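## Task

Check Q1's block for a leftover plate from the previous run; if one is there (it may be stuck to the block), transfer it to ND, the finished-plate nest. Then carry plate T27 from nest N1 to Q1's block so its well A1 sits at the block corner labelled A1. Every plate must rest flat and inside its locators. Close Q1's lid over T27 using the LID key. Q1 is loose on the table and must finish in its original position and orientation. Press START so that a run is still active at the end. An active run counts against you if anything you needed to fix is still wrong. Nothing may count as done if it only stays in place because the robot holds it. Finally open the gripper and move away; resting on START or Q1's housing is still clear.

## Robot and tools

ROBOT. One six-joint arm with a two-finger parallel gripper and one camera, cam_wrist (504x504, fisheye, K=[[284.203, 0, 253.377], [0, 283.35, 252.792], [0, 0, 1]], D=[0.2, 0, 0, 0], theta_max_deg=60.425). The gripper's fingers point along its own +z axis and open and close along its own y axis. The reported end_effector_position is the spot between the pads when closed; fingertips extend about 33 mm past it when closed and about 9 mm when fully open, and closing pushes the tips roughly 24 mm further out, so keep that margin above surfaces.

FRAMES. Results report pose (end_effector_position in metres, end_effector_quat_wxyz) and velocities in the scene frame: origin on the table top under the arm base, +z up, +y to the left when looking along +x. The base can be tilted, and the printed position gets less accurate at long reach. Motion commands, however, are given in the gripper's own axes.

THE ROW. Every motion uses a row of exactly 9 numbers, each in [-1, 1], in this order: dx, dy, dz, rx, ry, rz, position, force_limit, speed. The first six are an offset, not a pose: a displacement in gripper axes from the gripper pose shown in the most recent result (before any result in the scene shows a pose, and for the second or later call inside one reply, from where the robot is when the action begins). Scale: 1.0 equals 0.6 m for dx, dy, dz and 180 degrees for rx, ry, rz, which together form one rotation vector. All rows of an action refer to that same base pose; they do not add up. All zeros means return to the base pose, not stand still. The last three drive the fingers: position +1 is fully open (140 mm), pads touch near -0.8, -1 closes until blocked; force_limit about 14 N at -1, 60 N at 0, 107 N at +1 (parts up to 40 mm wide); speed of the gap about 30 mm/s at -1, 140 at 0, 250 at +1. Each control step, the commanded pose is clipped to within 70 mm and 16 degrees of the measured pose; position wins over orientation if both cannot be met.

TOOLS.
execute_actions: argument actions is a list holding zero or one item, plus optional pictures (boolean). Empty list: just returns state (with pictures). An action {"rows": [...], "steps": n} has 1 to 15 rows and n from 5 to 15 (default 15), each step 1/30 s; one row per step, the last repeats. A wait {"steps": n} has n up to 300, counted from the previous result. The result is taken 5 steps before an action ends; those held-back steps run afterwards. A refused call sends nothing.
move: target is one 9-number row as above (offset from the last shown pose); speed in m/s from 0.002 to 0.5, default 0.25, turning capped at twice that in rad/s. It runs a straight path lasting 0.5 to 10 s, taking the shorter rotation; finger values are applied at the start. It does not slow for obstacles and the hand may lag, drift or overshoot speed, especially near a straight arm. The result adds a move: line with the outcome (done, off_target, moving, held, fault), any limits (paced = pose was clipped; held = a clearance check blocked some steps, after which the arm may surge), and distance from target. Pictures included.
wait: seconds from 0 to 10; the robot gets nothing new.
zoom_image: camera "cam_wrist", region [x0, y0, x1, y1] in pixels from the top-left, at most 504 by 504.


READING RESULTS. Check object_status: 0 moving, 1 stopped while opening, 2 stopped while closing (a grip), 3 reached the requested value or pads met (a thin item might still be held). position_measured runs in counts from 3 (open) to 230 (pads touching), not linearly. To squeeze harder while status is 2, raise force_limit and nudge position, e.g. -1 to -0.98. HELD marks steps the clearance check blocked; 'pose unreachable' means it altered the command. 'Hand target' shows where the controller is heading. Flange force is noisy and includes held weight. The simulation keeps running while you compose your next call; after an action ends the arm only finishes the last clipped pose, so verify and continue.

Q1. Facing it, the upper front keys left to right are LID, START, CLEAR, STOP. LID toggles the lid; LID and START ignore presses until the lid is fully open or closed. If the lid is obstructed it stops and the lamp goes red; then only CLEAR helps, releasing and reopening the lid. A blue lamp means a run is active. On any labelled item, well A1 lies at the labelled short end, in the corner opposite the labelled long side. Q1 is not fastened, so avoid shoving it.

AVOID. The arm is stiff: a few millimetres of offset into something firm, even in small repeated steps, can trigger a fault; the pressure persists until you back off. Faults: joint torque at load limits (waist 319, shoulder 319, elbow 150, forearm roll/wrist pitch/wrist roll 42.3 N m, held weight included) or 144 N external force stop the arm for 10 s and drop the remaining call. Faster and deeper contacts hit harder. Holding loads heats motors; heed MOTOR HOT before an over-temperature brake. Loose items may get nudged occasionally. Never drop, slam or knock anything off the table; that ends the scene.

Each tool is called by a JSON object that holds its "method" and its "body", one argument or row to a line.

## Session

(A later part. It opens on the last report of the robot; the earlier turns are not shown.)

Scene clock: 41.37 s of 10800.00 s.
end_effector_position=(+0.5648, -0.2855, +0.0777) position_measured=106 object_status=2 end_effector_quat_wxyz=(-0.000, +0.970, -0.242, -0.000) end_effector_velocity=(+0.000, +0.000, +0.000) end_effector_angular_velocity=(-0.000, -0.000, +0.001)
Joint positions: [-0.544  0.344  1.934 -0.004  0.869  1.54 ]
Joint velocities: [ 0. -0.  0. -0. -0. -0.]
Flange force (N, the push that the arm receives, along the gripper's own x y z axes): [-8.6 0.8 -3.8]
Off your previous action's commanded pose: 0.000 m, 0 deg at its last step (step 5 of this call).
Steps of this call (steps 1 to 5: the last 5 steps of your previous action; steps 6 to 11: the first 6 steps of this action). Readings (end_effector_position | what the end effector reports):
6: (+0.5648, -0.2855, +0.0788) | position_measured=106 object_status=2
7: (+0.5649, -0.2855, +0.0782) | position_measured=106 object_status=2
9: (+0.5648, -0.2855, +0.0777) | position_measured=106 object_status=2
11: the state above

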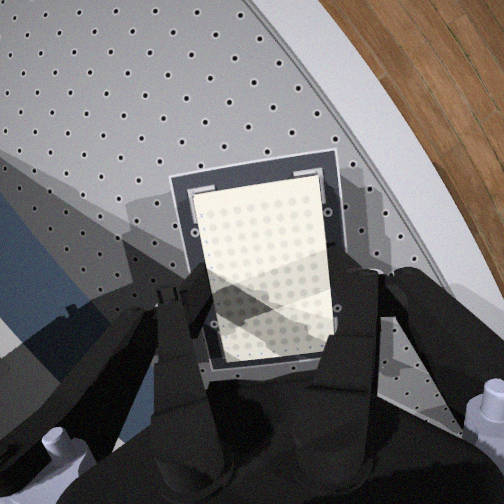

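{"method": "execute_actions", "body": {
  "actions": [
    {"rows": [[0, -0.0005, 0.002, 0, 0, 0, -1, 0, -0.7]], "steps": 11}
  ]
}}

{"method": "execute_actions", "body": {
  "actions": [
    {"rows": [[0, 0, 0.002, 0, 0, 0, -1, 0, -0.7]], "steps": 11}
  ]
}}

Scene clock: 41.73 s of 10800.00 s.
end_effector_position=(+0.5649, -0.2852, +0.0765) position_measured=106 object_status=2 end_effector_quat_wxyz=(-0.000, +0.970, -0.242, -0.000) end_effector_velocity=(-0.000, -0.001, -0.001) end_effector_angular_velocity=(-0.000, -0.000, -0.001)
Joint positions: [-0.543  0.346  1.935 -0.004  0.867  1.541]
Joint velocities: [-0.001  0.001  0.    -0.    -0.001  0.   ]
Flange force (N, the push that the arm receives, along the gripper's own x y z axes): [-7.5 1.4 -3.7]
Off your previous action's commanded pose: 0.000 m, 0 deg at its last step (step 5 of this call).
Steps of this call (steps 1 to 5: the last 5 steps of your previous action; steps 6 to 11: the first 6 steps of this action). Readings (end_effector_position | what the end effector reports):
6: (+0.5648, -0.2855, +0.0776) | position_measured=106 object_status=2
7: (+0.5649, -0.2854, +0.0770) | position_measured=106 object_status=2
9: (+0.5649, -0.2852, +0.0765) | position_measured=106 object_status=2
11: the state above

Scene clock: 42.10 s of 10800.00 s.
end_effector_position=(+0.5650, -0.2852, +0.0753) position_measured=106 object_status=2 end_effector_quat_wxyz=(-0.000, +0.970, -0.242, -0.000) end_effector_velocity=(-0.000, -0.001, -0.001) end_effector_angular_velocity=(-0.001, +0.000, -0.001)
Joint positions: [-0.543  0.347  1.936 -0.004  0.864  1.541]
Joint velocities: [-0.001  0.001  0.001 -0.001 -0.002  0.001]
Flange force (N, the push that the arm receives, along the gripper's own x y z axes): [-7.4 0.9 -2.8]
Off your previous action's commanded pose: 0.000 m, 0 deg at its last step (step 5 of this call).
Steps of this call (steps 1 to 5: the last 5 steps of your previous action; steps 6 to 11: the first 6 steps of this action, its rows measured from where the robot was after step 5). Readings (end_effector_position | what the end effector reports):
5: (+0.5650, -0.2852, +0.0765) | position_measured=106 object_status=2
6: (+0.5650, -0.2852, +0.0764) | position_measured=106 object_status=2
7: (+0.5650, -0.2852, +0.0758) | position_measured=106 object_status=2
9: (+0.5649, -0.2852, +0.0753) | position_measured=106 object_status=2
11: the state above

{"method": "execute_actions", "body": {
  "actions": [
    {"rows": [[0, 0, 0.002, 0, 0, 0, -1, 0, -0.7]], "steps": 11}
  ]
}}

Scene clock: 42.47 s of 10800.00 s.
end_effector_position=(+0.5650, -0.2852, +0.0742) position_measured=106 object_status=2 end_effector_quat_wxyz=(-0.000, +0.970, -0.242, -0.000) end_effector_velocity=(+0.001, +0.000, -0.001) end_effector_angular_velocity=(+0.000, -0.001, +0.001)
Joint positions: [-0.543  0.348  1.936 -0.004  0.862  1.541]
Joint velocities: [ 0.001  0.002  0.001  0.001 -0.003 -0.001]
Flange force (N, the push that the arm receives, along the gripper's own x y z axes): [-14.6 -0.8 -30.7]
Off your previous action's commanded pose: 0.000 m, 0 deg at its last step (step 5 of this call).
Steps of this call (steps 1 to 5: the last 5 steps of your previous action; steps 6 to 11: the first 6 steps of this action). Readings (end_effector_position | what the end effector reports):
6: (+0.5650, -0.2852, +0.0752) | position_measured=106 object_status=2
7: (+0.5650, -0.2852, +0.0746) | position_measured=106 object_status=2
9: (+0.5650, -0.2852, +0.0742) | position_measured=106 object_status=2
11: the state above

{"method": "execute_actions", "body": {
  "actions": [
    {"rows": [[0, 0, -0.001, 0, 0, 0, 0.48, 0, -0.5]], "steps": 15}
  ]
}}

{"method": "move", "body": {
  "target": [0, 0, -0.12, 0, 0, 0, 0.48, 0, 0],
  "speed": 0.15
}}

{"method": "zoom_image", "body": {
  "camera": "cam_wrist",
  "region": [150, 130, 370, 350]
}}

Scene clock: 43.00 s of 10800.00 s.
end_effector_position=(+0.5649, -0.2852, +0.0747) position_measured=68 object_status=0 end_effector_quat_wxyz=(-0.000, +0.970, -0.242, -0.000) end_effector_velocity=(+0.002, -0.001, +0.001) end_effector_angular_velocity=(-0.002, -0.004, +0.001)
Joint positions: [-0.543  0.348  1.936 -0.004  0.863  1.541]
Joint velocities: [-0.    -0.001 -0.002  0.    -0.002 -0.002]
Flange force (N, the push that the arm receives, along the gripper's own x y z axes): [-7.1 0.8 -3.7]
Off your previous action's commanded pose: 0.000 m, 0 deg at its last step (step 5 of this call).
Steps of this call (steps 1 to 5: the last 5 steps of your previous action; step 6: nothing new was sent; steps 7 to 16: the first 10 steps of this action). Readings (end_effector_position | what the end effector reports):
7: (+0.5650, -0.2852, +0.0741) | position_measured=106 object_status=0
8: (+0.5650, -0.2852, +0.0742) | position_measured=106 object_status=0
10: (+0.5648, -0.2851, +0.0744) | position_measured=94 object_status=0
14: (+0.5649, -0.2852, +0.0747) | position_measured=75 object_status=0
16: the state above

Scene clock: 44.03 s of 10800.00 s.
end_effector_position=(+0.5649, -0.2853, +0.1468) position_measured=68 object_status=3 end_effector_quat_wxyz=(-0.000, +0.970, -0.242, -0.000) end_effector_velocity=(-0.000, -0.000, +0.000) end_effector_angular_velocity=(+0.000, +0.000, +0.001)
Joint positions: [-0.543  0.274  1.88  -0.003  0.994  1.541]
Joint velocities: [-0.001 -0.001  0.     0.     0.001 -0.002]
Flange force (N, the push that the arm receives, along the gripper's own x y z axes): [-8.7 1.1 -3.2]
Hand target: +0.565, -0.285, +0.147; -0.000, +0.970, -0.242, -0.000
Off your previous action's commanded pose: 0.000 m, 0 deg at its last step (step 5 of this call).
Off the commanded pose: 0.000 m, 0 deg.
Kept back: nothing.
move: done

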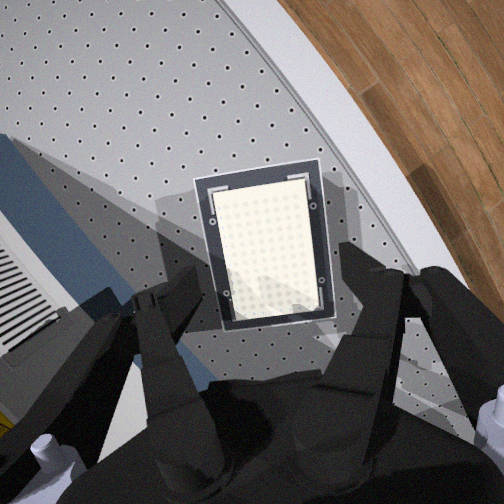

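Region (150, 130, 370, 350) of cam_wrist's 504x504 image, scaled by 2.291, with more detail than that image has.

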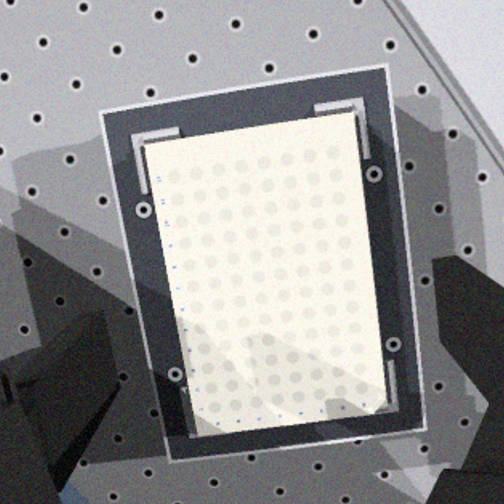

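{"method": "move", "body": {
  "target": [0, 0, -0.26, 0, 0, 0, 1, 0, 0],
  "speed": 0.3
}}

Scene clock: 46.07 s of 10800.00 s.
end_effector_position=(+0.5648, -0.2856, +0.3028) position_measured=3 object_status=3 end_effector_quat_wxyz=(-0.000, +0.970, -0.242, -0.000) end_effector_velocity=(+0.000, -0.001, -0.000) end_effector_angular_velocity=(-0.001, +0.000, -0.002)
Joint positions: [-0.543  0.165  1.708 -0.003  1.274  1.541]
Joint velocities: [-0.     0.001 -0.001 -0.001 -0.001  0.003]
Flange force (N, the push that the arm receives, along the gripper's own x y z axes): [-9.4 2.0 1.1]
Hand target: +0.565, -0.286, +0.303; -0.000, +0.970, -0.242, -0.000
Off the commanded pose: 0.000 m, 0 deg.
Kept back: nothing.
move: done

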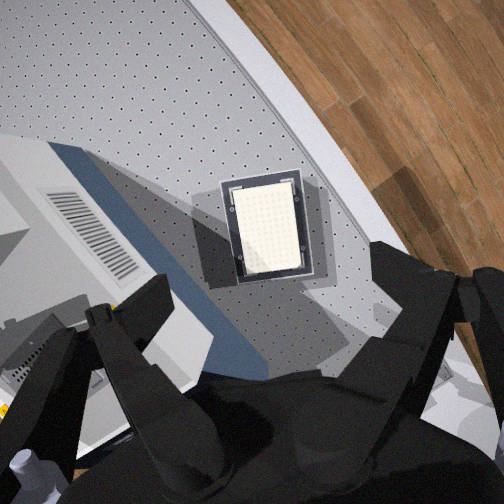

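{"method": "move", "body": {
  "target": [-0.489, -0.945, 0, 0, 0, -0.533, 1, 0, 0],
  "speed": 0.4
}}

{"method": "move", "body": {
  "target": [0, 0, 0.235, 0, -0.195, 0, 1, 0, 0],
  "speed": 0.25
}}

Scene clock: 48.83 s of 10800.00 s.
end_effector_position=(+0.5733, +0.3531, +0.3037) position_measured=3 object_status=3 end_effector_quat_wxyz=(+0.000, +0.829, +0.559, +0.000) end_effector_velocity=(+0.000, -0.000, -0.000) end_effector_angular_velocity=(+0.000, +0.001, -0.000)
Joint positions: [0.476 0.227 1.631 0.002 1.289 0.884]
Joint velocities: [-0.     0.001  0.     0.    -0.    -0.   ]
Flange force (N, the push that the arm receives, along the gripper's own x y z axes): [-7.0 -5.2 1.6]
Hand target: +0.573, +0.353, +0.304; +0.000, +0.829, +0.559, +0.000
Off the commanded pose: 0.001 m, 0 deg.
Kept back: nothing.
move: done

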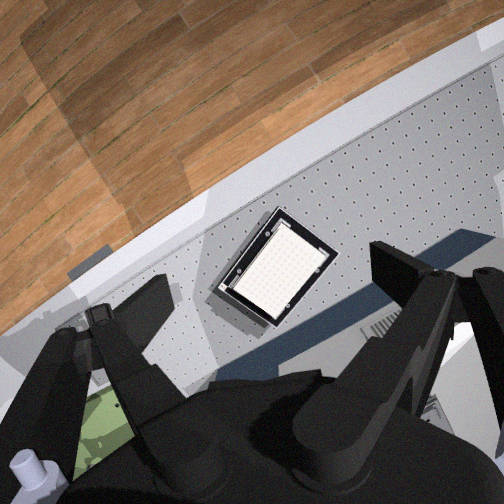

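Scene clock: 50.40 s of 10800.00 s.
end_effector_position=(+0.5735, +0.3534, +0.1628) position_measured=3 object_status=3 end_effector_quat_wxyz=(+0.169, +0.791, +0.533, -0.250) end_effector_velocity=(+0.000, -0.000, +0.000) end_effector_angular_velocity=(-0.003, +0.001, +0.001)
Joint positions: [ 0.622  0.594  1.481 -0.298  1.612  1.101]
Joint velocities: [ 0.     0.001 -0.001 -0.002  0.002 -0.001]
Flange force (N, the push that the arm receives, along the gripper's own x y z axes): [-10.3 -5.6 3.5]
Hand target: +0.573, +0.353, +0.163; +0.169, +0.791, +0.533, -0.250
Off the commanded pose: 0.000 m, 0 deg.
Kept back: nothing.
move: done

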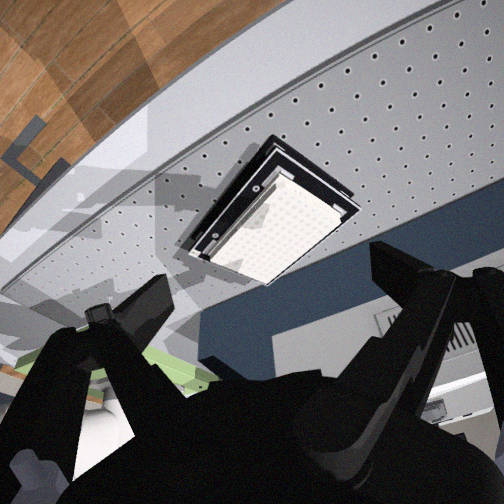

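{"method": "zoom_image", "body": {
  "camera": "cam_wrist",
  "region": [180, 125, 370, 295]
}}

Region (180, 125, 370, 295) of cam_wrist's 504x504 image, scaled by 2.653, with more detail than that image has; it fills the top 451 rows of this view, and the rest is white.

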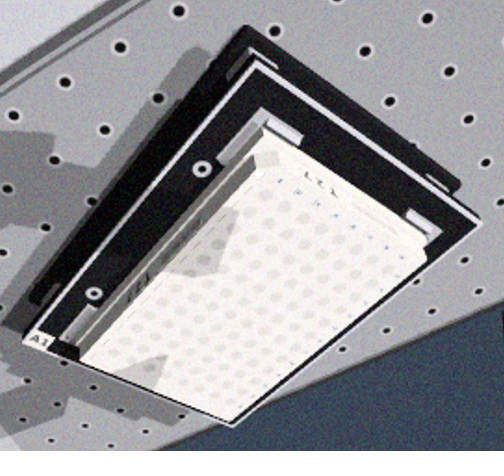

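{"method": "move", "body": {
  "target": [0, 0, 0, 0, 0.195, 0, 1, 0, 0],
  "speed": 0.3
}}

{"method": "move", "body": {
  "target": [-0.115, 0.01, -0.03, 0, 0, -0.751, 0.48, 0, 0],
  "speed": 0.4
}}

Scene clock: 52.97 s of 10800.00 s.
end_effector_position=(+0.5734, +0.3533, +0.1627) position_measured=3 object_status=3 end_effector_quat_wxyz=(+0.000, +0.829, +0.559, +0.000) end_effector_velocity=(-0.000, -0.000, -0.000) end_effector_angular_velocity=(+0.000, +0.000, -0.001)
Joint positions: [0.477 0.317 1.787 0.002 1.042 0.883]
Joint velocities: [-0.    -0.     0.001  0.    -0.001  0.001]
Flange force (N, the push that the arm receives, along the gripper's own x y z axes): [-5.9 -1.9 -1.7]
Hand target: +0.573, +0.353, +0.163; +0.000, +0.829, +0.559, +0.000
Off the commanded pose: 0.000 m, 0 deg.
Kept back: nothing.
move: done

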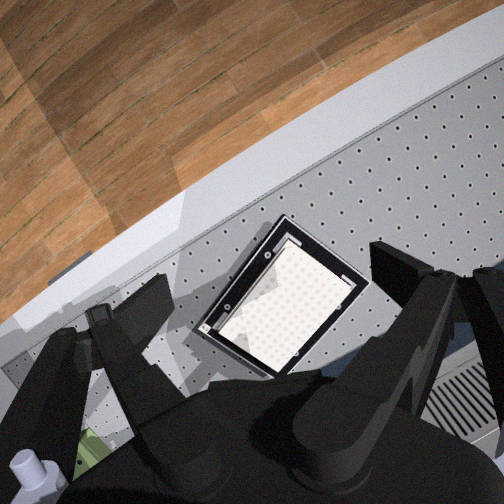

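Scene clock: 56.33 s of 10800.00 s.
end_effector_position=(+0.5529, +0.2871, +0.1807) position_measured=68 object_status=3 end_effector_quat_wxyz=(+0.000, -0.200, +0.980, -0.000) end_effector_velocity=(-0.001, +0.000, +0.000) end_effector_angular_velocity=(+0.001, +0.002, +0.000)
Joint positions: [ 0.399  0.229  1.867  0.002  1.05  -1.553]
Joint velocities: [-0.    -0.001 -0.     0.002  0.002 -0.002]
Flange force (N, the push that the arm receives, along the gripper's own x y z axes): [7.9 -1.7 -0.6]
Hand target: +0.553, +0.287, +0.181; +0.000, -0.200, +0.980, -0.000
Off the commanded pose: 0.000 m, 0 deg.
Kept back: nothing.
move: done

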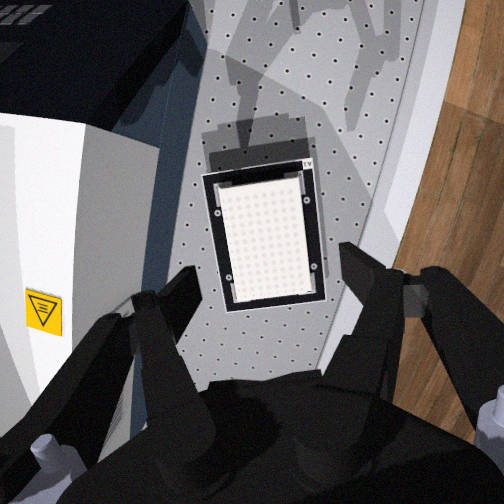

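{"method": "zoom_image", "body": {
  "camera": "cam_wrist",
  "region": [150, 130, 370, 350]
}}

Region (150, 130, 370, 350) of cam_wrist's 504x504 image, scaled by 2.291, with more detail than that image has.

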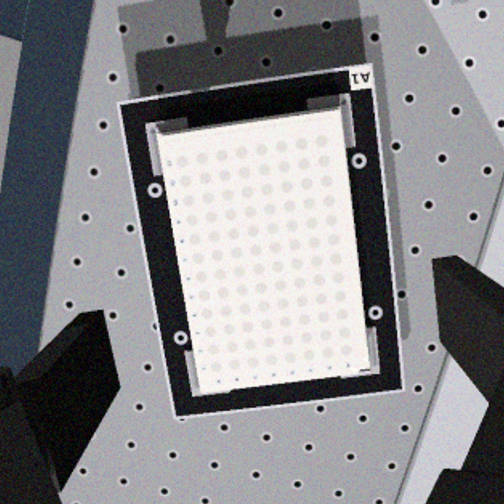

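{"method": "move", "body": {
  "target": [0.004, -0.002, 0.135, 0, 0, 0.0055, 0.48, 0, 0],
  "speed": 0.12
}}

{"method": "zoom_image", "body": {
  "camera": "cam_wrist",
  "region": [150, 130, 370, 350]
}}

Scene clock: 57.77 s of 10800.00 s.
end_effector_position=(+0.5512, +0.2852, +0.0997) position_measured=68 object_status=3 end_effector_quat_wxyz=(+0.000, -0.192, +0.981, +0.000) end_effector_velocity=(-0.000, -0.000, -0.001) end_effector_angular_velocity=(+0.000, +0.001, -0.001)
Joint positions: [ 0.398  0.304  1.943  0.002  0.9   -1.538]
Joint velocities: [-0.     0.001  0.     0.001 -0.     0.   ]
Flange force (N, the push that the arm receives, along the gripper's own x y z axes): [7.4 -2.0 -2.8]
Hand target: +0.551, +0.285, +0.100; +0.000, -0.192, +0.981, +0.000
Off the commanded pose: 0.000 m, 0 deg.
Kept back: nothing.
move: done

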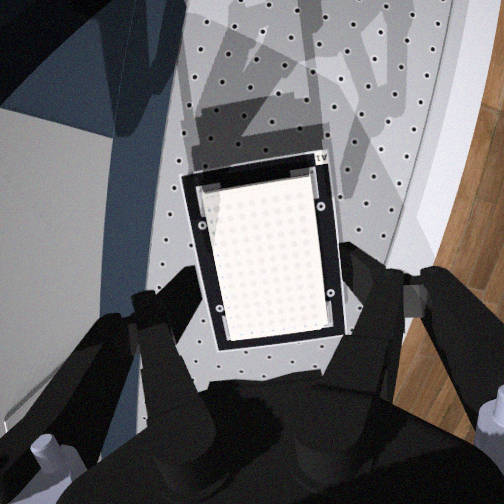

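Region (150, 130, 370, 350) of cam_wrist's 504x504 image, scaled by 2.291, with more detail than that image has.

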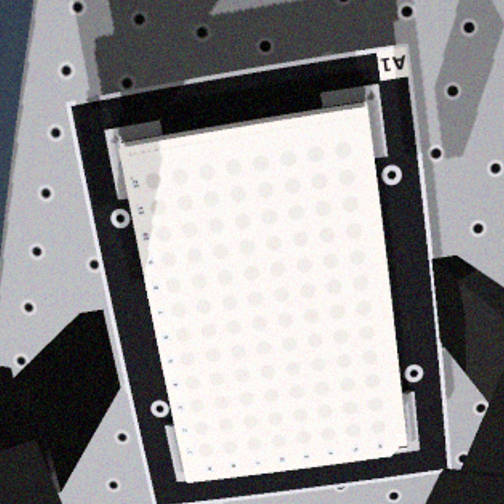

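{"method": "move", "body": {
  "target": [0.0005, -0.0008, 0.0428, 0, 0, 0, 0.48, 0, 0],
  "speed": 0.04
}}

{"method": "move", "body": {
  "target": [0, 0, 0, 0, 0, 0, -1, 0, -0.7],
  "speed": 0.02
}}

{"method": "zoom_image", "body": {
  "camera": "cam_wrist",
  "region": [150, 130, 370, 350]
}}

Scene clock: 58.90 s of 10800.00 s.
end_effector_position=(+0.5511, +0.2847, +0.0740) position_measured=68 object_status=3 end_effector_quat_wxyz=(+0.000, -0.192, +0.981, +0.000) end_effector_velocity=(-0.001, -0.000, -0.001) end_effector_angular_velocity=(-0.001, +0.002, +0.001)
Joint positions: [ 0.397  0.332  1.962  0.003  0.853 -1.539]
Joint velocities: [ 0.     0.001  0.001 -0.001  0.    -0.   ]
Flange force (N, the push that the arm receives, along the gripper's own x y z axes): [5.7 -3.4 -1.6]
Hand target: +0.551, +0.285, +0.074; +0.000, -0.192, +0.981, +0.000
Off the commanded pose: 0.000 m, 0 deg.
Kept back: nothing.
move: done

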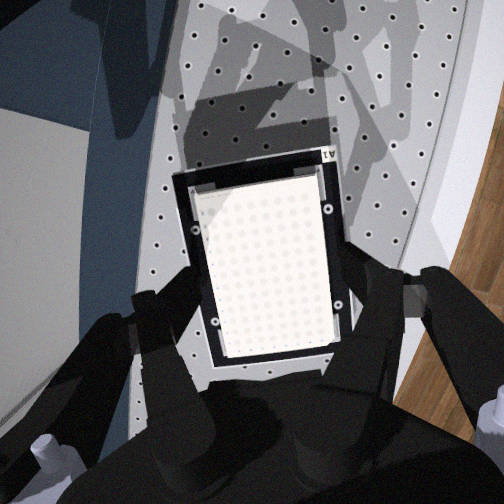

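Scene clock: 59.53 s of 10800.00 s.
end_effector_position=(+0.5511, +0.2847, +0.0740) position_measured=108 object_status=2 end_effector_quat_wxyz=(+0.000, -0.192, +0.981, +0.000) end_effector_velocity=(-0.000, +0.001, +0.000) end_effector_angular_velocity=(+0.001, +0.000, +0.001)
Joint positions: [ 0.397  0.332  1.962  0.003  0.853 -1.539]
Joint velocities: [ 0.001 -0.     0.     0.002  0.    -0.002]
Flange force (N, the push that the arm receives, along the gripper's own x y z axes): [10.3 -4.4 -39.7]
Hand target: +0.551, +0.285, +0.074; +0.000, -0.192, +0.981, +0.000
Off the commanded pose: 0.000 m, 0 deg.
Kept back: nothing.
move: done

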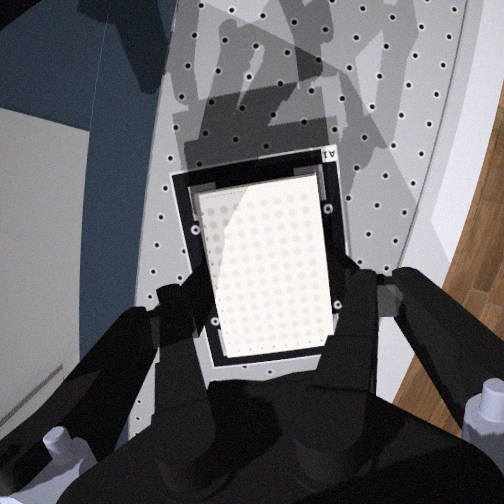

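Region (150, 130, 370, 350) of cam_wrist's 504x504 image, scaled by 2.291, with more detail than that image has.

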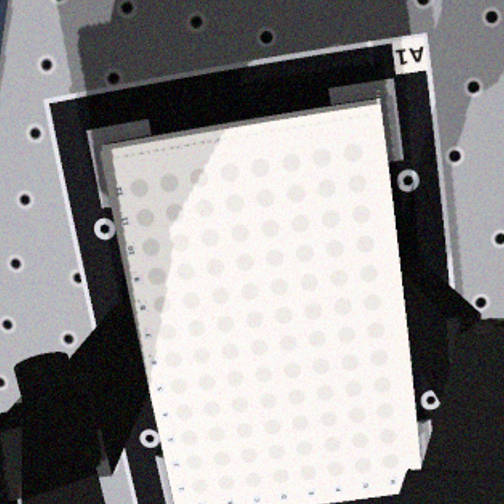

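{"method": "move", "body": {
  "target": [0, 0, -0.03, 0, 0, 0, -1, 0, -0.7],
  "speed": 0.04
}}

{"method": "move", "body": {
  "target": [0, 0, -0.34, 0, 0, 0, -1, 0, -0.7],
  "speed": 0.2
}}

Scene clock: 60.50 s of 10800.00 s.
end_effector_position=(+0.5511, +0.2847, +0.0920) position_measured=109 object_status=2 end_effector_quat_wxyz=(+0.000, -0.192, +0.981, +0.000) end_effector_velocity=(-0.000, -0.000, +0.000) end_effector_angular_velocity=(-0.001, -0.000, -0.001)
Joint positions: [ 0.397  0.312  1.949  0.003  0.886 -1.539]
Joint velocities: [ 0.    -0.     0.    -0.002  0.     0.003]
Flange force (N, the push that the arm receives, along the gripper's own x y z axes): [9.0 -2.9 -4.1]
Hand target: +0.551, +0.285, +0.092; +0.000, -0.192, +0.981, +0.000
Off the commanded pose: 0.000 m, 0 deg.
Kept back: nothing.
move: done

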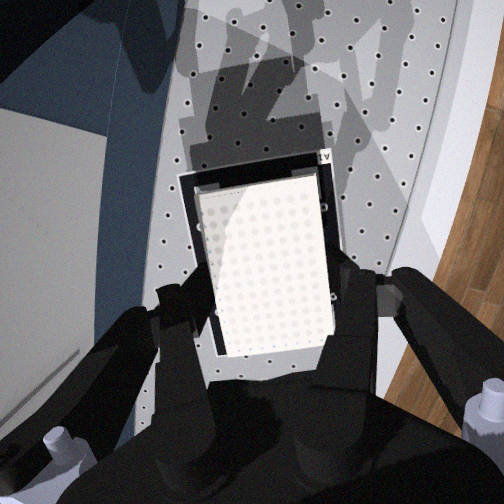

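Scene clock: 61.87 s of 10800.00 s.
end_effector_position=(+0.5511, +0.2843, +0.2960) position_measured=109 object_status=2 end_effector_quat_wxyz=(+0.000, -0.192, +0.981, -0.000) end_effector_velocity=(+0.001, +0.000, +0.000) end_effector_angular_velocity=(+0.000, -0.001, -0.001)
Joint positions: [ 0.396  0.148  1.741  0.002  1.258 -1.538]
Joint velocities: [-0.     0.001 -0.001 -0.    -0.001  0.001]
Flange force (N, the push that the arm receives, along the gripper's own x y z axes): [4.8 -0.9 0.1]
Hand target: +0.551, +0.284, +0.296; +0.000, -0.192, +0.981, -0.000
Off the commanded pose: 0.000 m, 0 deg.
Kept back: nothing.
move: done

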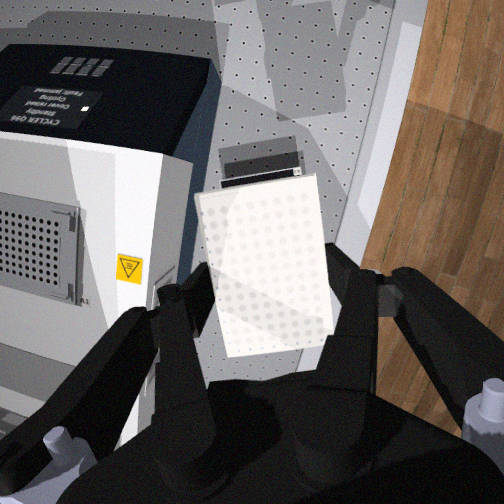

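{"method": "move", "body": {
  "target": [0.0857, -0.4355, 0.03, 0, 0, -0.3896, -1, 0, -0.7],
  "speed": 0.25
}}

{"method": "zoom_image", "body": {
  "camera": "cam_wrist",
  "region": [150, 130, 370, 260]
}}

Scene clock: 64.90 s of 10800.00 s.
end_effector_position=(+0.6013, +0.0226, +0.2777) position_measured=109 object_status=2 end_effector_quat_wxyz=(-0.000, +0.721, -0.693, -0.000) end_effector_velocity=(+0.001, -0.000, -0.000) end_effector_angular_velocity=(+0.001, -0.002, +0.001)
Joint positions: [-0.042  0.13   1.797 -0.     1.22  -3.2  ]
Joint velocities: [-0.001  0.     0.     0.001 -0.003 -0.002]
Flange force (N, the push that the arm receives, along the gripper's own x y z axes): [1.5 7.9 0.9]
Hand target: +0.601, +0.023, +0.278; -0.000, +0.721, -0.693, -0.000
Off the commanded pose: 0.001 m, 0 deg.
Kept back: nothing.
move: done

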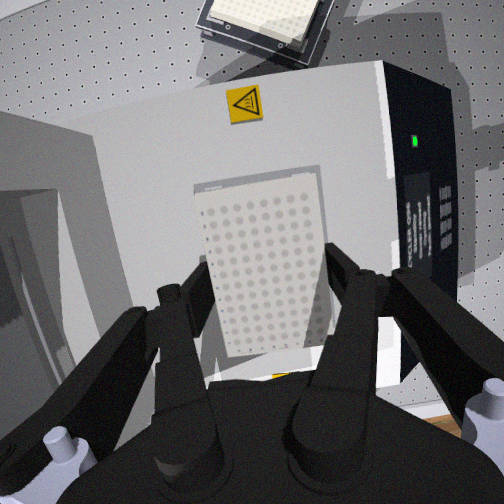

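Region (150, 130, 370, 260) of cam_wrist's 504x504 image, scaled by 2.291, with more detail than that image has; it fills the top 298 rows of this view, and the rest is white.

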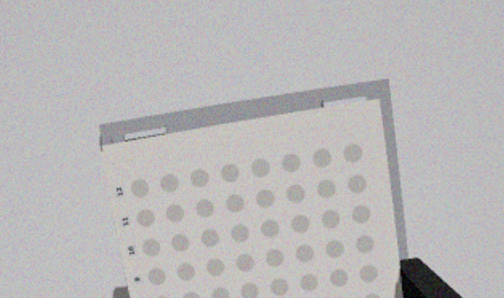

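{"method": "move", "body": {
  "target": [-0.003, -0.0015, 0.032, 0, 0, 0.0022, -1, 0, -0.7],
  "speed": 0.04
}}

{"method": "zoom_image", "body": {
  "camera": "cam_wrist",
  "region": [150, 130, 370, 260]
}}

Scene clock: 65.87 s of 10800.00 s.
end_effector_position=(+0.6022, +0.0245, +0.2585) position_measured=109 object_status=2 end_effector_quat_wxyz=(-0.000, +0.718, -0.696, -0.000) end_effector_velocity=(+0.000, +0.000, +0.000) end_effector_angular_velocity=(+0.000, -0.001, -0.000)
Joint positions: [-0.039  0.143  1.819 -0.     1.186 -3.19 ]
Joint velocities: [ 0.    -0.     0.     0.    -0.001  0.   ]
Flange force (N, the push that the arm receives, along the gripper's own x y z axes): [3.1 8.8 0.6]
Hand target: +0.602, +0.024, +0.258; -0.000, +0.718, -0.696, -0.000
Off the commanded pose: 0.000 m, 0 deg.
Kept back: nothing.
move: done

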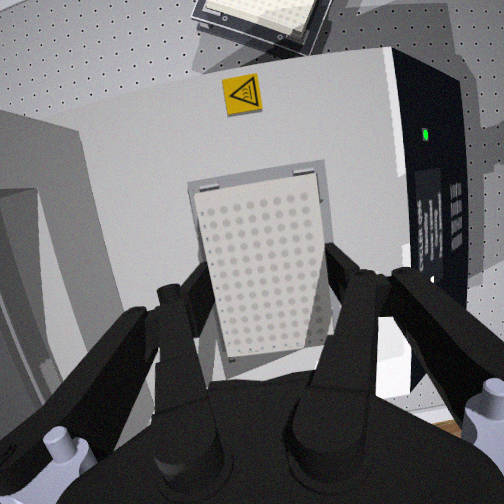

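Region (150, 130, 370, 260) of cam_wrist's 504x504 image, scaled by 2.291, with more detail than that image has; it fills the top 298 rows of this view, and the rest is white.

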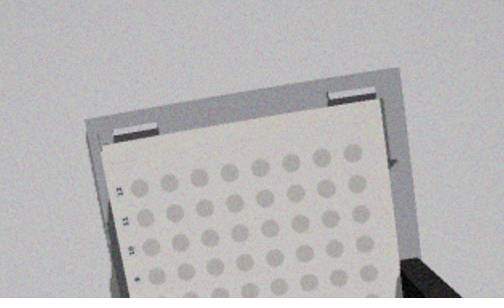

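{"method": "move", "body": {
  "target": [0, 0.0011, 0.011, 0, 0, 0, -1, 0, -0.7],
  "speed": 0.02
}}

{"method": "zoom_image", "body": {
  "camera": "cam_wrist",
  "region": [150, 130, 370, 260]
}}

Scene clock: 66.87 s of 10800.00 s.
end_effector_position=(+0.6015, +0.0245, +0.2519) position_measured=109 object_status=2 end_effector_quat_wxyz=(-0.000, +0.718, -0.696, -0.000) end_effector_velocity=(+0.000, -0.000, +0.001) end_effector_angular_velocity=(+0.000, -0.000, -0.001)
Joint positions: [-0.039  0.146  1.828 -0.     1.173 -3.19 ]
Joint velocities: [-0.001 -0.    -0.001  0.     0.001 -0.   ]
Flange force (N, the push that the arm receives, along the gripper's own x y z axes): [-0.4 8.8 0.2]
Hand target: +0.602, +0.024, +0.252; -0.000, +0.718, -0.696, -0.000
Off the commanded pose: 0.000 m, 0 deg.
Kept back: nothing.
move: done

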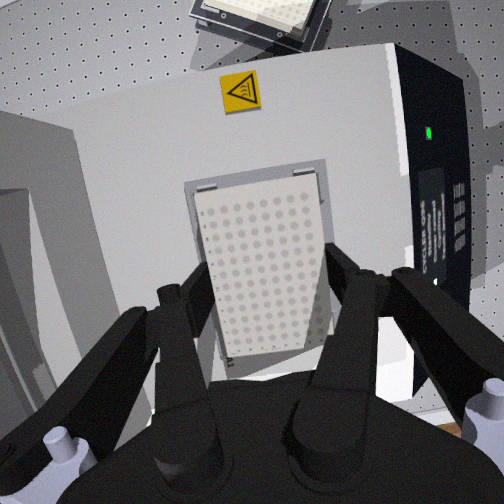

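Region (150, 130, 370, 260) of cam_wrist's 504x504 image, scaled by 2.291, with more detail than that image has; it fills the top 298 rows of this view, and the rest is white.

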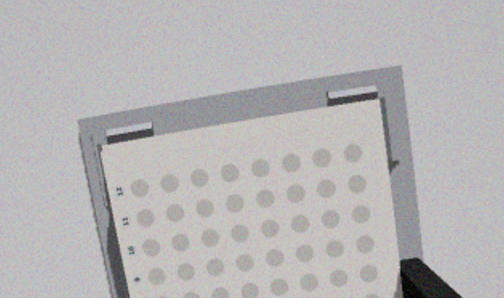

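{"method": "execute_actions", "body": {
  "actions": [
    {"rows": [[0, 0, 0.002, 0, 0, 0, -1, 0, -0.7]], "steps": 11}
  ]
}}

{"method": "execute_actions", "body": {
  "actions": [
    {"rows": [[0, 0, 0.002, 0, 0, 0, -1, 0, -0.7]], "steps": 11}
  ]
}}

Scene clock: 68.43 s of 10800.00 s.
end_effector_position=(+0.6015, +0.0245, +0.2507) position_measured=109 object_status=2 end_effector_quat_wxyz=(-0.000, +0.718, -0.696, -0.000) end_effector_velocity=(-0.001, +0.000, -0.001) end_effector_angular_velocity=(+0.001, +0.002, -0.000)
Joint positions: [-0.039  0.146  1.83  -0.     1.171 -3.19 ]
Joint velocities: [0.    0.    0.001 0.001 0.001 0.   ]
Flange force (N, the push that the arm receives, along the gripper's own x y z axes): [0.3 7.0 0.4]
Steps of this call (steps 1 to 41: nothing new was sent; steps 42 to 47: the first 6 steps of this action). Readings (end_effector_position | what the end effector reports):
42: (+0.6015, +0.0245, +0.2518) | position_measured=109 object_status=2
43: (+0.6016, +0.0245, +0.2512) | position_measured=109 object_status=2
45: (+0.6015, +0.0245, +0.2507) | position_measured=109 object_status=2
47: the state above

Scene clock: 68.80 s of 10800.00 s.
end_effector_position=(+0.6015, +0.0245, +0.2495) position_measured=109 object_status=2 end_effector_quat_wxyz=(-0.000, +0.718, -0.696, -0.000) end_effector_velocity=(-0.001, +0.000, -0.000) end_effector_angular_velocity=(+0.001, +0.002, -0.000)
Joint positions: [-0.039  0.147  1.831 -0.     1.169 -3.19 ]
Joint velocities: [ 0.    -0.     0.001  0.001  0.002  0.   ]
Flange force (N, the push that the arm receives, along the gripper's own x y z axes): [1.3 5.6 0.0]
Off your previous action's commanded pose: 0.000 m, 0 deg at its last step (step 5 of this call).
Steps of this call (steps 1 to 5: the last 5 steps of your previous action; steps 6 to 11: the first 6 steps of this action, its rows measured from where the robot was after step 5). Readings (end_effector_position | what the end effector reports):
5: (+0.6015, +0.0245, +0.2507) | position_measured=109 object_status=2
6: (+0.6015, +0.0245, +0.2506) | position_measured=109 object_status=2
7: (+0.6016, +0.0245, +0.2500) | position_measured=109 object_status=2
9: (+0.6015, +0.0245, +0.2495) | position_measured=109 object_status=2
11: the state above

{"method": "execute_actions", "body": {
  "actions": [
    {"rows": [[0, 0, 0.0015, 0, 0, 0, -1, 0, -0.7]], "steps": 11}
  ]
}}

Scene clock: 69.17 s of 10800.00 s.
end_effector_position=(+0.6015, +0.0245, +0.2486) position_measured=109 object_status=2 end_effector_quat_wxyz=(-0.000, +0.718, -0.696, -0.000) end_effector_velocity=(-0.000, +0.001, -0.001) end_effector_angular_velocity=(-0.000, +0.001, +0.000)
Joint positions: [-0.039  0.148  1.832 -0.     1.167 -3.19 ]
Joint velocities: [ 0.001  0.001  0.    -0.    -0.     0.001]
Flange force (N, the push that the arm receives, along the gripper's own x y z axes): [-0.2 5.8 0.4]
Off your previous action's commanded pose: 0.000 m, 0 deg at its last step (step 5 of this call).
Steps of this call (steps 1 to 5: the last 5 steps of your previous action; steps 6 to 11: the first 6 steps of this action). Readings (end_effector_position | what the end effector reports):
6: (+0.6015, +0.0245, +0.2494) | position_measured=109 object_status=2
7: (+0.6015, +0.0245, +0.2490) | position_measured=109 object_status=2
9: (+0.6015, +0.0245, +0.2486) | position_measured=109 object_status=2
11: the state above

{"method": "execute_actions", "body": {
  "actions": [
    {"rows": [[0, 0, 0.0015, 0, 0, 0, -1, 0, -0.7]], "steps": 11}
  ]
}}

Scene clock: 69.57 s of 10800.00 s.
end_effector_position=(+0.6015, +0.0245, +0.2478) position_measured=109 object_status=2 end_effector_quat_wxyz=(-0.000, +0.718, -0.696, -0.000) end_effector_velocity=(+0.000, +0.000, +0.000) end_effector_angular_velocity=(+0.001, -0.001, -0.001)
Joint positions: [-0.039  0.148  1.833 -0.     1.166 -3.19 ]
Joint velocities: [ 0.    -0.001  0.     0.001 -0.001  0.001]
Flange force (N, the push that the arm receives, along the gripper's own x y z axes): [3.1 9.4 -8.7]
Off your previous action's commanded pose: 0.000 m, 0 deg at its last step (step 5 of this call).
Steps of this call (steps 1 to 5: the last 5 steps of your previous action; step 6: nothing new was sent; steps 7 to 12: the first 6 steps of this action). Readings (end_effector_position | what the end effector reports):
7: (+0.6015, +0.0245, +0.2485) | position_measured=109 object_status=2
8: (+0.6015, +0.0245, +0.2481) | position_measured=109 object_status=2
10: (+0.6015, +0.0245, +0.2478) | position_measured=109 object_status=2
12: the state above

Contact at the expected height. Release and lift.

{"method": "execute_actions", "body": {
  "actions": [
    {"rows": [[0, 0, -0.0003, 0, 0, 0, 0.48, 0, -0.5]], "steps": 15}
  ]
}}

{"method": "move", "body": {
  "target": [0, 0, -0.12, 0, 0, 0, 0.48, 0, 0],
  "speed": 0.15
}}

{"method": "zoom_image", "body": {
  "camera": "cam_wrist",
  "region": [150, 130, 370, 350]
}}

Scene clock: 70.07 s of 10800.00 s.
end_effector_position=(+0.6015, +0.0245, +0.2479) position_measured=70 object_status=0 end_effector_quat_wxyz=(-0.000, +0.718, -0.696, -0.000) end_effector_velocity=(+0.001, +0.000, +0.002) end_effector_angular_velocity=(-0.000, -0.003, -0.000)
Joint positions: [-0.039  0.148  1.833 -0.     1.166 -3.19 ]
Joint velocities: [ 0.001 -0.002 -0.002  0.     0.001  0.001]
Flange force (N, the push that the arm receives, along the gripper's own x y z axes): [1.9 12.1 -0.6]
Off your previous action's commanded pose: 0.000 m, 0 deg at its last step (step 5 of this call).
Steps of this call (steps 1 to 5: the last 5 steps of your previous action; steps 6 to 15: the first 10 steps of this action). Readings (end_effector_position | what the end effector reports):
6: (+0.6015, +0.0245, +0.2477) | position_measured=109 object_status=0
7: (+0.6015, +0.0245, +0.2477) | position_measured=109 object_status=0
9: (+0.6015, +0.0245, +0.2477) | position_measured=97 object_status=0
13: (+0.6014, +0.0245, +0.2478) | position_measured=79 object_status=0
15: the state above

Scene clock: 71.10 s of 10800.00 s.
end_effector_position=(+0.6015, +0.0244, +0.3199) position_measured=68 object_status=3 end_effector_quat_wxyz=(-0.000, +0.718, -0.696, -0.000) end_effector_velocity=(-0.001, -0.000, +0.001) end_effector_angular_velocity=(+0.001, +0.001, -0.000)
Joint positions: [-0.039  0.109  1.742 -0.     1.297 -3.19 ]
Joint velocities: [-0.    -0.002 -0.     0.001  0.002 -0.   ]
Flange force (N, the push that the arm receives, along the gripper's own x y z axes): [-0.6 7.7 0.9]
Hand target: +0.601, +0.024, +0.320; -0.000, +0.718, -0.696, -0.000
Off your previous action's commanded pose: 0.000 m, 0 deg at its last step (step 5 of this call).
Off the commanded pose: 0.000 m, 0 deg.
Kept back: nothing.
move: done

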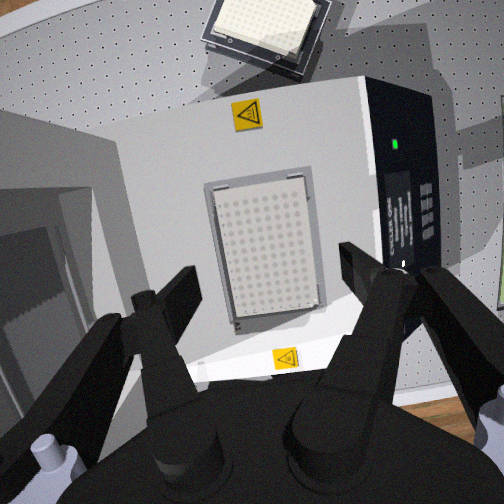

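Region (150, 130, 370, 350) of cam_wrist's 504x504 image, scaled by 2.291, with more detail than that image has.

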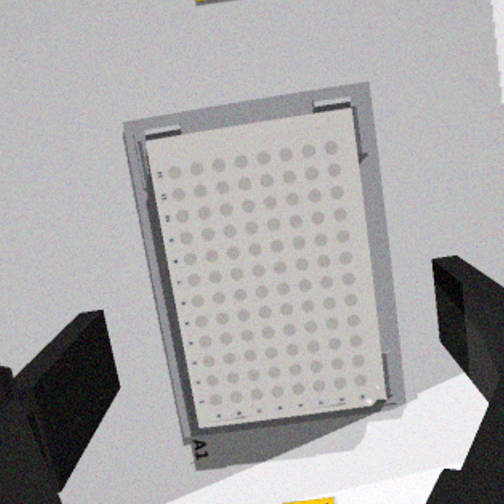

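{"method": "move", "body": {
  "target": [-0.0213, 0.3853, 0.033, 0, 0, -0.5, -1, 0, 0],
  "speed": 0.35
}}

{"method": "move", "body": {
  "target": [0, 0, 0.05, 0, 0.111, 0, -1, 0, 0],
  "speed": 0.2
}}

Scene clock: 75.30 s of 10800.00 s.
end_effector_position=(+0.3700, +0.0300, +0.3002) position_measured=233 object_status=3 end_effector_quat_wxyz=(-0.000, +1.000, +0.016, -0.000) end_effector_velocity=(-0.000, +0.001, -0.000) end_effector_angular_velocity=(+0.002, +0.001, -0.001)
Joint positions: [-0.034 -0.268  2.118 -0.     1.297 -4.756]
Joint velocities: [ 0.    -0.     0.001  0.002  0.     0.001]
Flange force (N, the push that the arm receives, along the gripper's own x y z axes): [-5.7 2.3 2.0]
Hand target: +0.370, +0.030, +0.300; -0.000, +1.000, +0.016, -0.000
Off the commanded pose: 0.000 m, 0 deg.
Kept back: nothing.
move: done

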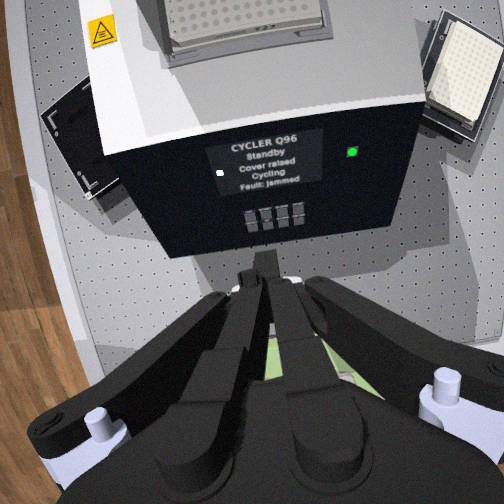

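Scene clock: 76.50 s of 10800.00 s.
end_effector_position=(+0.3700, +0.0301, +0.2703) position_measured=233 object_status=3 end_effector_quat_wxyz=(-0.003, +0.985, +0.016, +0.173) end_effector_velocity=(+0.000, -0.000, +0.000) end_effector_angular_velocity=(-0.001, -0.000, -0.000)
Joint positions: [-0.053 -0.463  2.325  0.025  0.938 -4.786]
Joint velocities: [-0.     0.    -0.    -0.001 -0.     0.   ]
Flange force (N, the push that the arm receives, along the gripper's own x y z axes): [-2.4 1.5 1.6]
Hand target: +0.370, +0.030, +0.270; -0.003, +0.985, +0.016, +0.173
Off the commanded pose: 0.000 m, 0 deg.
Kept back: nothing.
move: done

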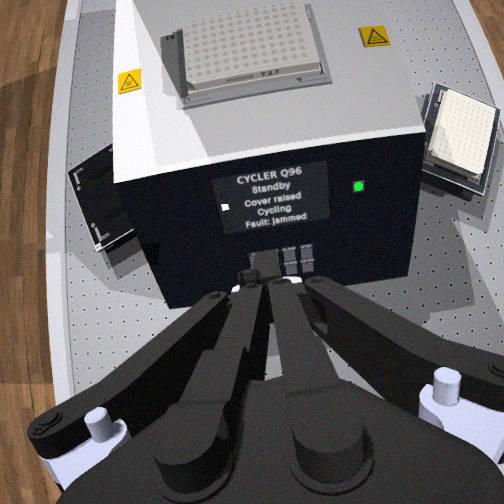

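{"method": "move", "body": {
  "target": [-0.0487, -0.030, 0.1047, 0, 0, 0, -1, 0, 0],
  "speed": 0.1
}}

{"method": "zoom_image", "body": {
  "camera": "cam_wrist",
  "region": [190, 150, 370, 300]
}}

Scene clock: 78.10 s of 10800.00 s.
end_effector_position=(+0.3636, +0.0481, +0.2013) position_measured=233 object_status=3 end_effector_quat_wxyz=(-0.003, +0.985, +0.016, +0.174) end_effector_velocity=(+0.000, +0.000, +0.000) end_effector_angular_velocity=(+0.000, -0.001, -0.001)
Joint positions: [ 0.017 -0.414  2.433 -0.004  0.78  -4.702]
Joint velocities: [ 0.     0.    -0.    -0.    -0.001  0.002]
Flange force (N, the push that the arm receives, along the gripper's own x y z axes): [-1.5 1.5 2.1]
Hand target: +0.364, +0.048, +0.201; -0.003, +0.985, +0.016, +0.173
Off the commanded pose: 0.000 m, 0 deg.
Kept back: nothing.
move: done

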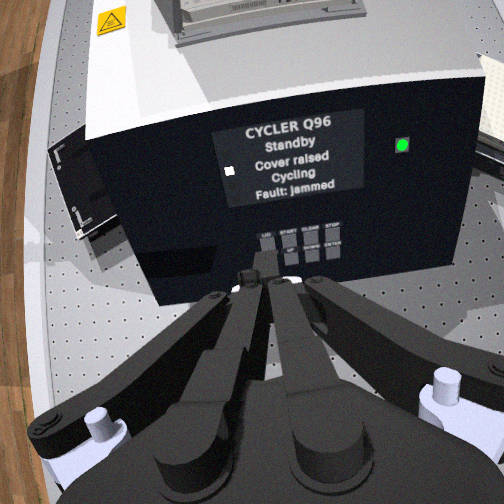

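Region (190, 150, 370, 300) of cam_wrist's 504x504 image, scaled by 2.800, with more detail than that image has.

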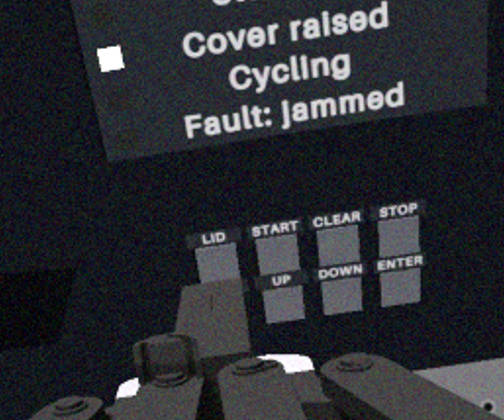

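{"method": "move", "body": {
  "target": [-0.002, 0.002, 0.04, 0, 0, 0, -1, 0, 0],
  "speed": 0.05
}}

{"method": "zoom_image", "body": {
  "camera": "cam_wrist",
  "region": [190, 150, 370, 300]
}}

Scene clock: 79.20 s of 10800.00 s.
end_effector_position=(+0.3707, +0.0472, +0.1784) position_measured=233 object_status=3 end_effector_quat_wxyz=(-0.003, +0.985, +0.016, +0.174) end_effector_velocity=(+0.000, +0.000, +0.000) end_effector_angular_velocity=(+0.001, +0.000, +0.000)
Joint positions: [ 0.012 -0.372  2.458 -0.002  0.713 -4.708]
Joint velocities: [ 0.001  0.    -0.     0.001  0.    -0.   ]
Flange force (N, the push that the arm receives, along the gripper's own x y z axes): [-3.0 6.1 0.8]
Hand target: +0.371, +0.047, +0.178; -0.003, +0.985, +0.016, +0.174
Off the commanded pose: 0.000 m, 0 deg.
Kept back: nothing.
move: done

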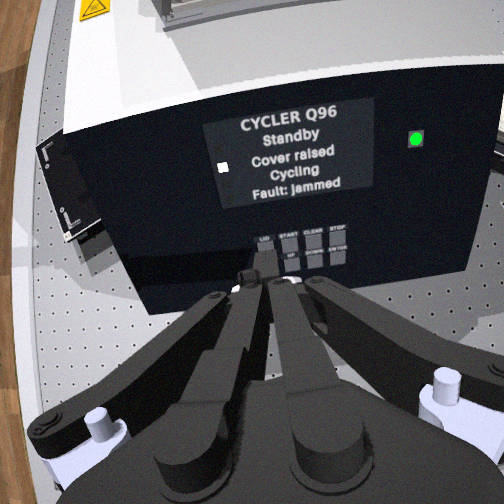

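Region (190, 150, 370, 300) of cam_wrist's 504x504 image, scaled by 2.800, with more detail than that image has.

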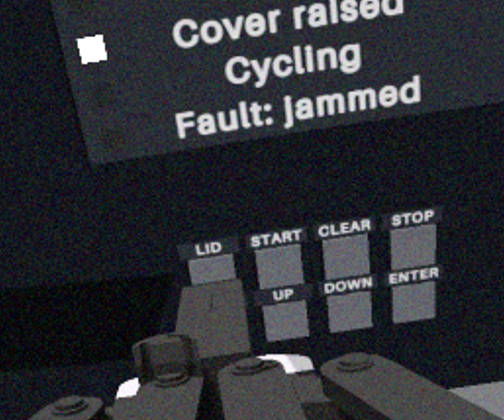

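{"method": "execute_actions", "body": {
  "actions": [
    {"rows": [[0, 0, 0.004, 0, 0, 0, -1, 0, 0]], "steps": 11}
  ]
}}

{"method": "execute_actions", "body": {
  "actions": [
    {"rows": [[0, 0, 0.003, 0, 0, 0, -1, 0, 0]], "steps": 11}
  ]
}}

{"method": "execute_actions", "body": {
  "actions": [
    {"rows": [[0, 0, 0.0025, 0, 0, 0, -1, 0, 0]], "steps": 11}
  ]
}}

Scene clock: 79.67 s of 10800.00 s.
end_effector_position=(+0.3715, +0.0472, +0.1761) position_measured=233 object_status=3 end_effector_quat_wxyz=(-0.003, +0.985, +0.016, +0.174) end_effector_velocity=(+0.000, +0.000, -0.001) end_effector_angular_velocity=(+0.001, -0.000, -0.001)
Joint positions: [ 0.012 -0.368  2.46  -0.002  0.707 -4.708]
Joint velocities: [ 0.     0.002  0.001  0.001 -0.003  0.001]
Flange force (N, the push that the arm receives, along the gripper's own x y z axes): [-2.1 0.3 2.8]
Steps of this call (steps 1 to 8: nothing new was sent; steps 9 to 14: the first 6 steps of this action). Readings (end_effector_position | what the end effector reports):
9: (+0.3707, +0.0472, +0.1782) | position_measured=233 object_status=3
10: (+0.3712, +0.0472, +0.1772) | position_measured=233 object_status=3
12: (+0.3714, +0.0472, +0.1761) | position_measured=233 object_status=3
14: the state above

Scene clock: 80.03 s of 10800.00 s.
end_effector_position=(+0.3721, +0.0473, +0.1744) position_measured=233 object_status=3 end_effector_quat_wxyz=(-0.003, +0.985, +0.016, +0.174) end_effector_velocity=(+0.000, +0.000, +0.000) end_effector_angular_velocity=(+0.000, -0.001, -0.000)
Joint positions: [ 0.012 -0.364  2.461 -0.002  0.701 -4.708]
Joint velocities: [-0.     0.     0.     0.001 -0.001 -0.   ]
Flange force (N, the push that the arm receives, along the gripper's own x y z axes): [-4.8 4.7 -1.4]
Off your previous action's commanded pose: 0.000 m, 0 deg at its last step (step 5 of this call).
Steps of this call (steps 1 to 5: the last 5 steps of your previous action; steps 6 to 11: the first 6 steps of this action, its rows measured from where the robot was after step 5). Readings (end_effector_position | what the end effector reports):
5: (+0.3715, +0.0472, +0.1761) | position_measured=233 object_status=3
6: (+0.3715, +0.0472, +0.1760) | position_measured=233 object_status=3
7: (+0.3719, +0.0472, +0.1752) | position_measured=233 object_status=3
9: (+0.3721, +0.0473, +0.1744) | position_measured=233 object_status=3
11: the state above

Scene clock: 80.40 s of 10800.00 s.
end_effector_position=(+0.3726, +0.0473, +0.1730) position_measured=233 object_status=3 end_effector_quat_wxyz=(-0.003, +0.985, +0.016, +0.174) end_effector_velocity=(+0.000, +0.000, +0.000) end_effector_angular_velocity=(+0.001, -0.001, -0.002)
Joint positions: [ 0.012 -0.361  2.463 -0.002  0.697 -4.708]
Joint velocities: [-0.001  0.    -0.     0.001 -0.001  0.001]
Flange force (N, the push that the arm receives, along the gripper's own x y z axes): [-3.5 3.6 1.1]
Off your previous action's commanded pose: 0.000 m, 0 deg at its last step (step 5 of this call).
Steps of this call (steps 1 to 5: the last 5 steps of your previous action; steps 6 to 11: the first 6 steps of this action, its rows measured from where the robot was after step 5). Readings (end_effector_position | what the end effector reports):
5: (+0.3721, +0.0473, +0.1744) | position_measured=233 object_status=3
6: (+0.3722, +0.0473, +0.1743) | position_measured=233 object_status=3
7: (+0.3725, +0.0473, +0.1736) | position_measured=233 object_status=3
9: (+0.3726, +0.0473, +0.1730) | position_measured=233 object_status=3
11: the state above


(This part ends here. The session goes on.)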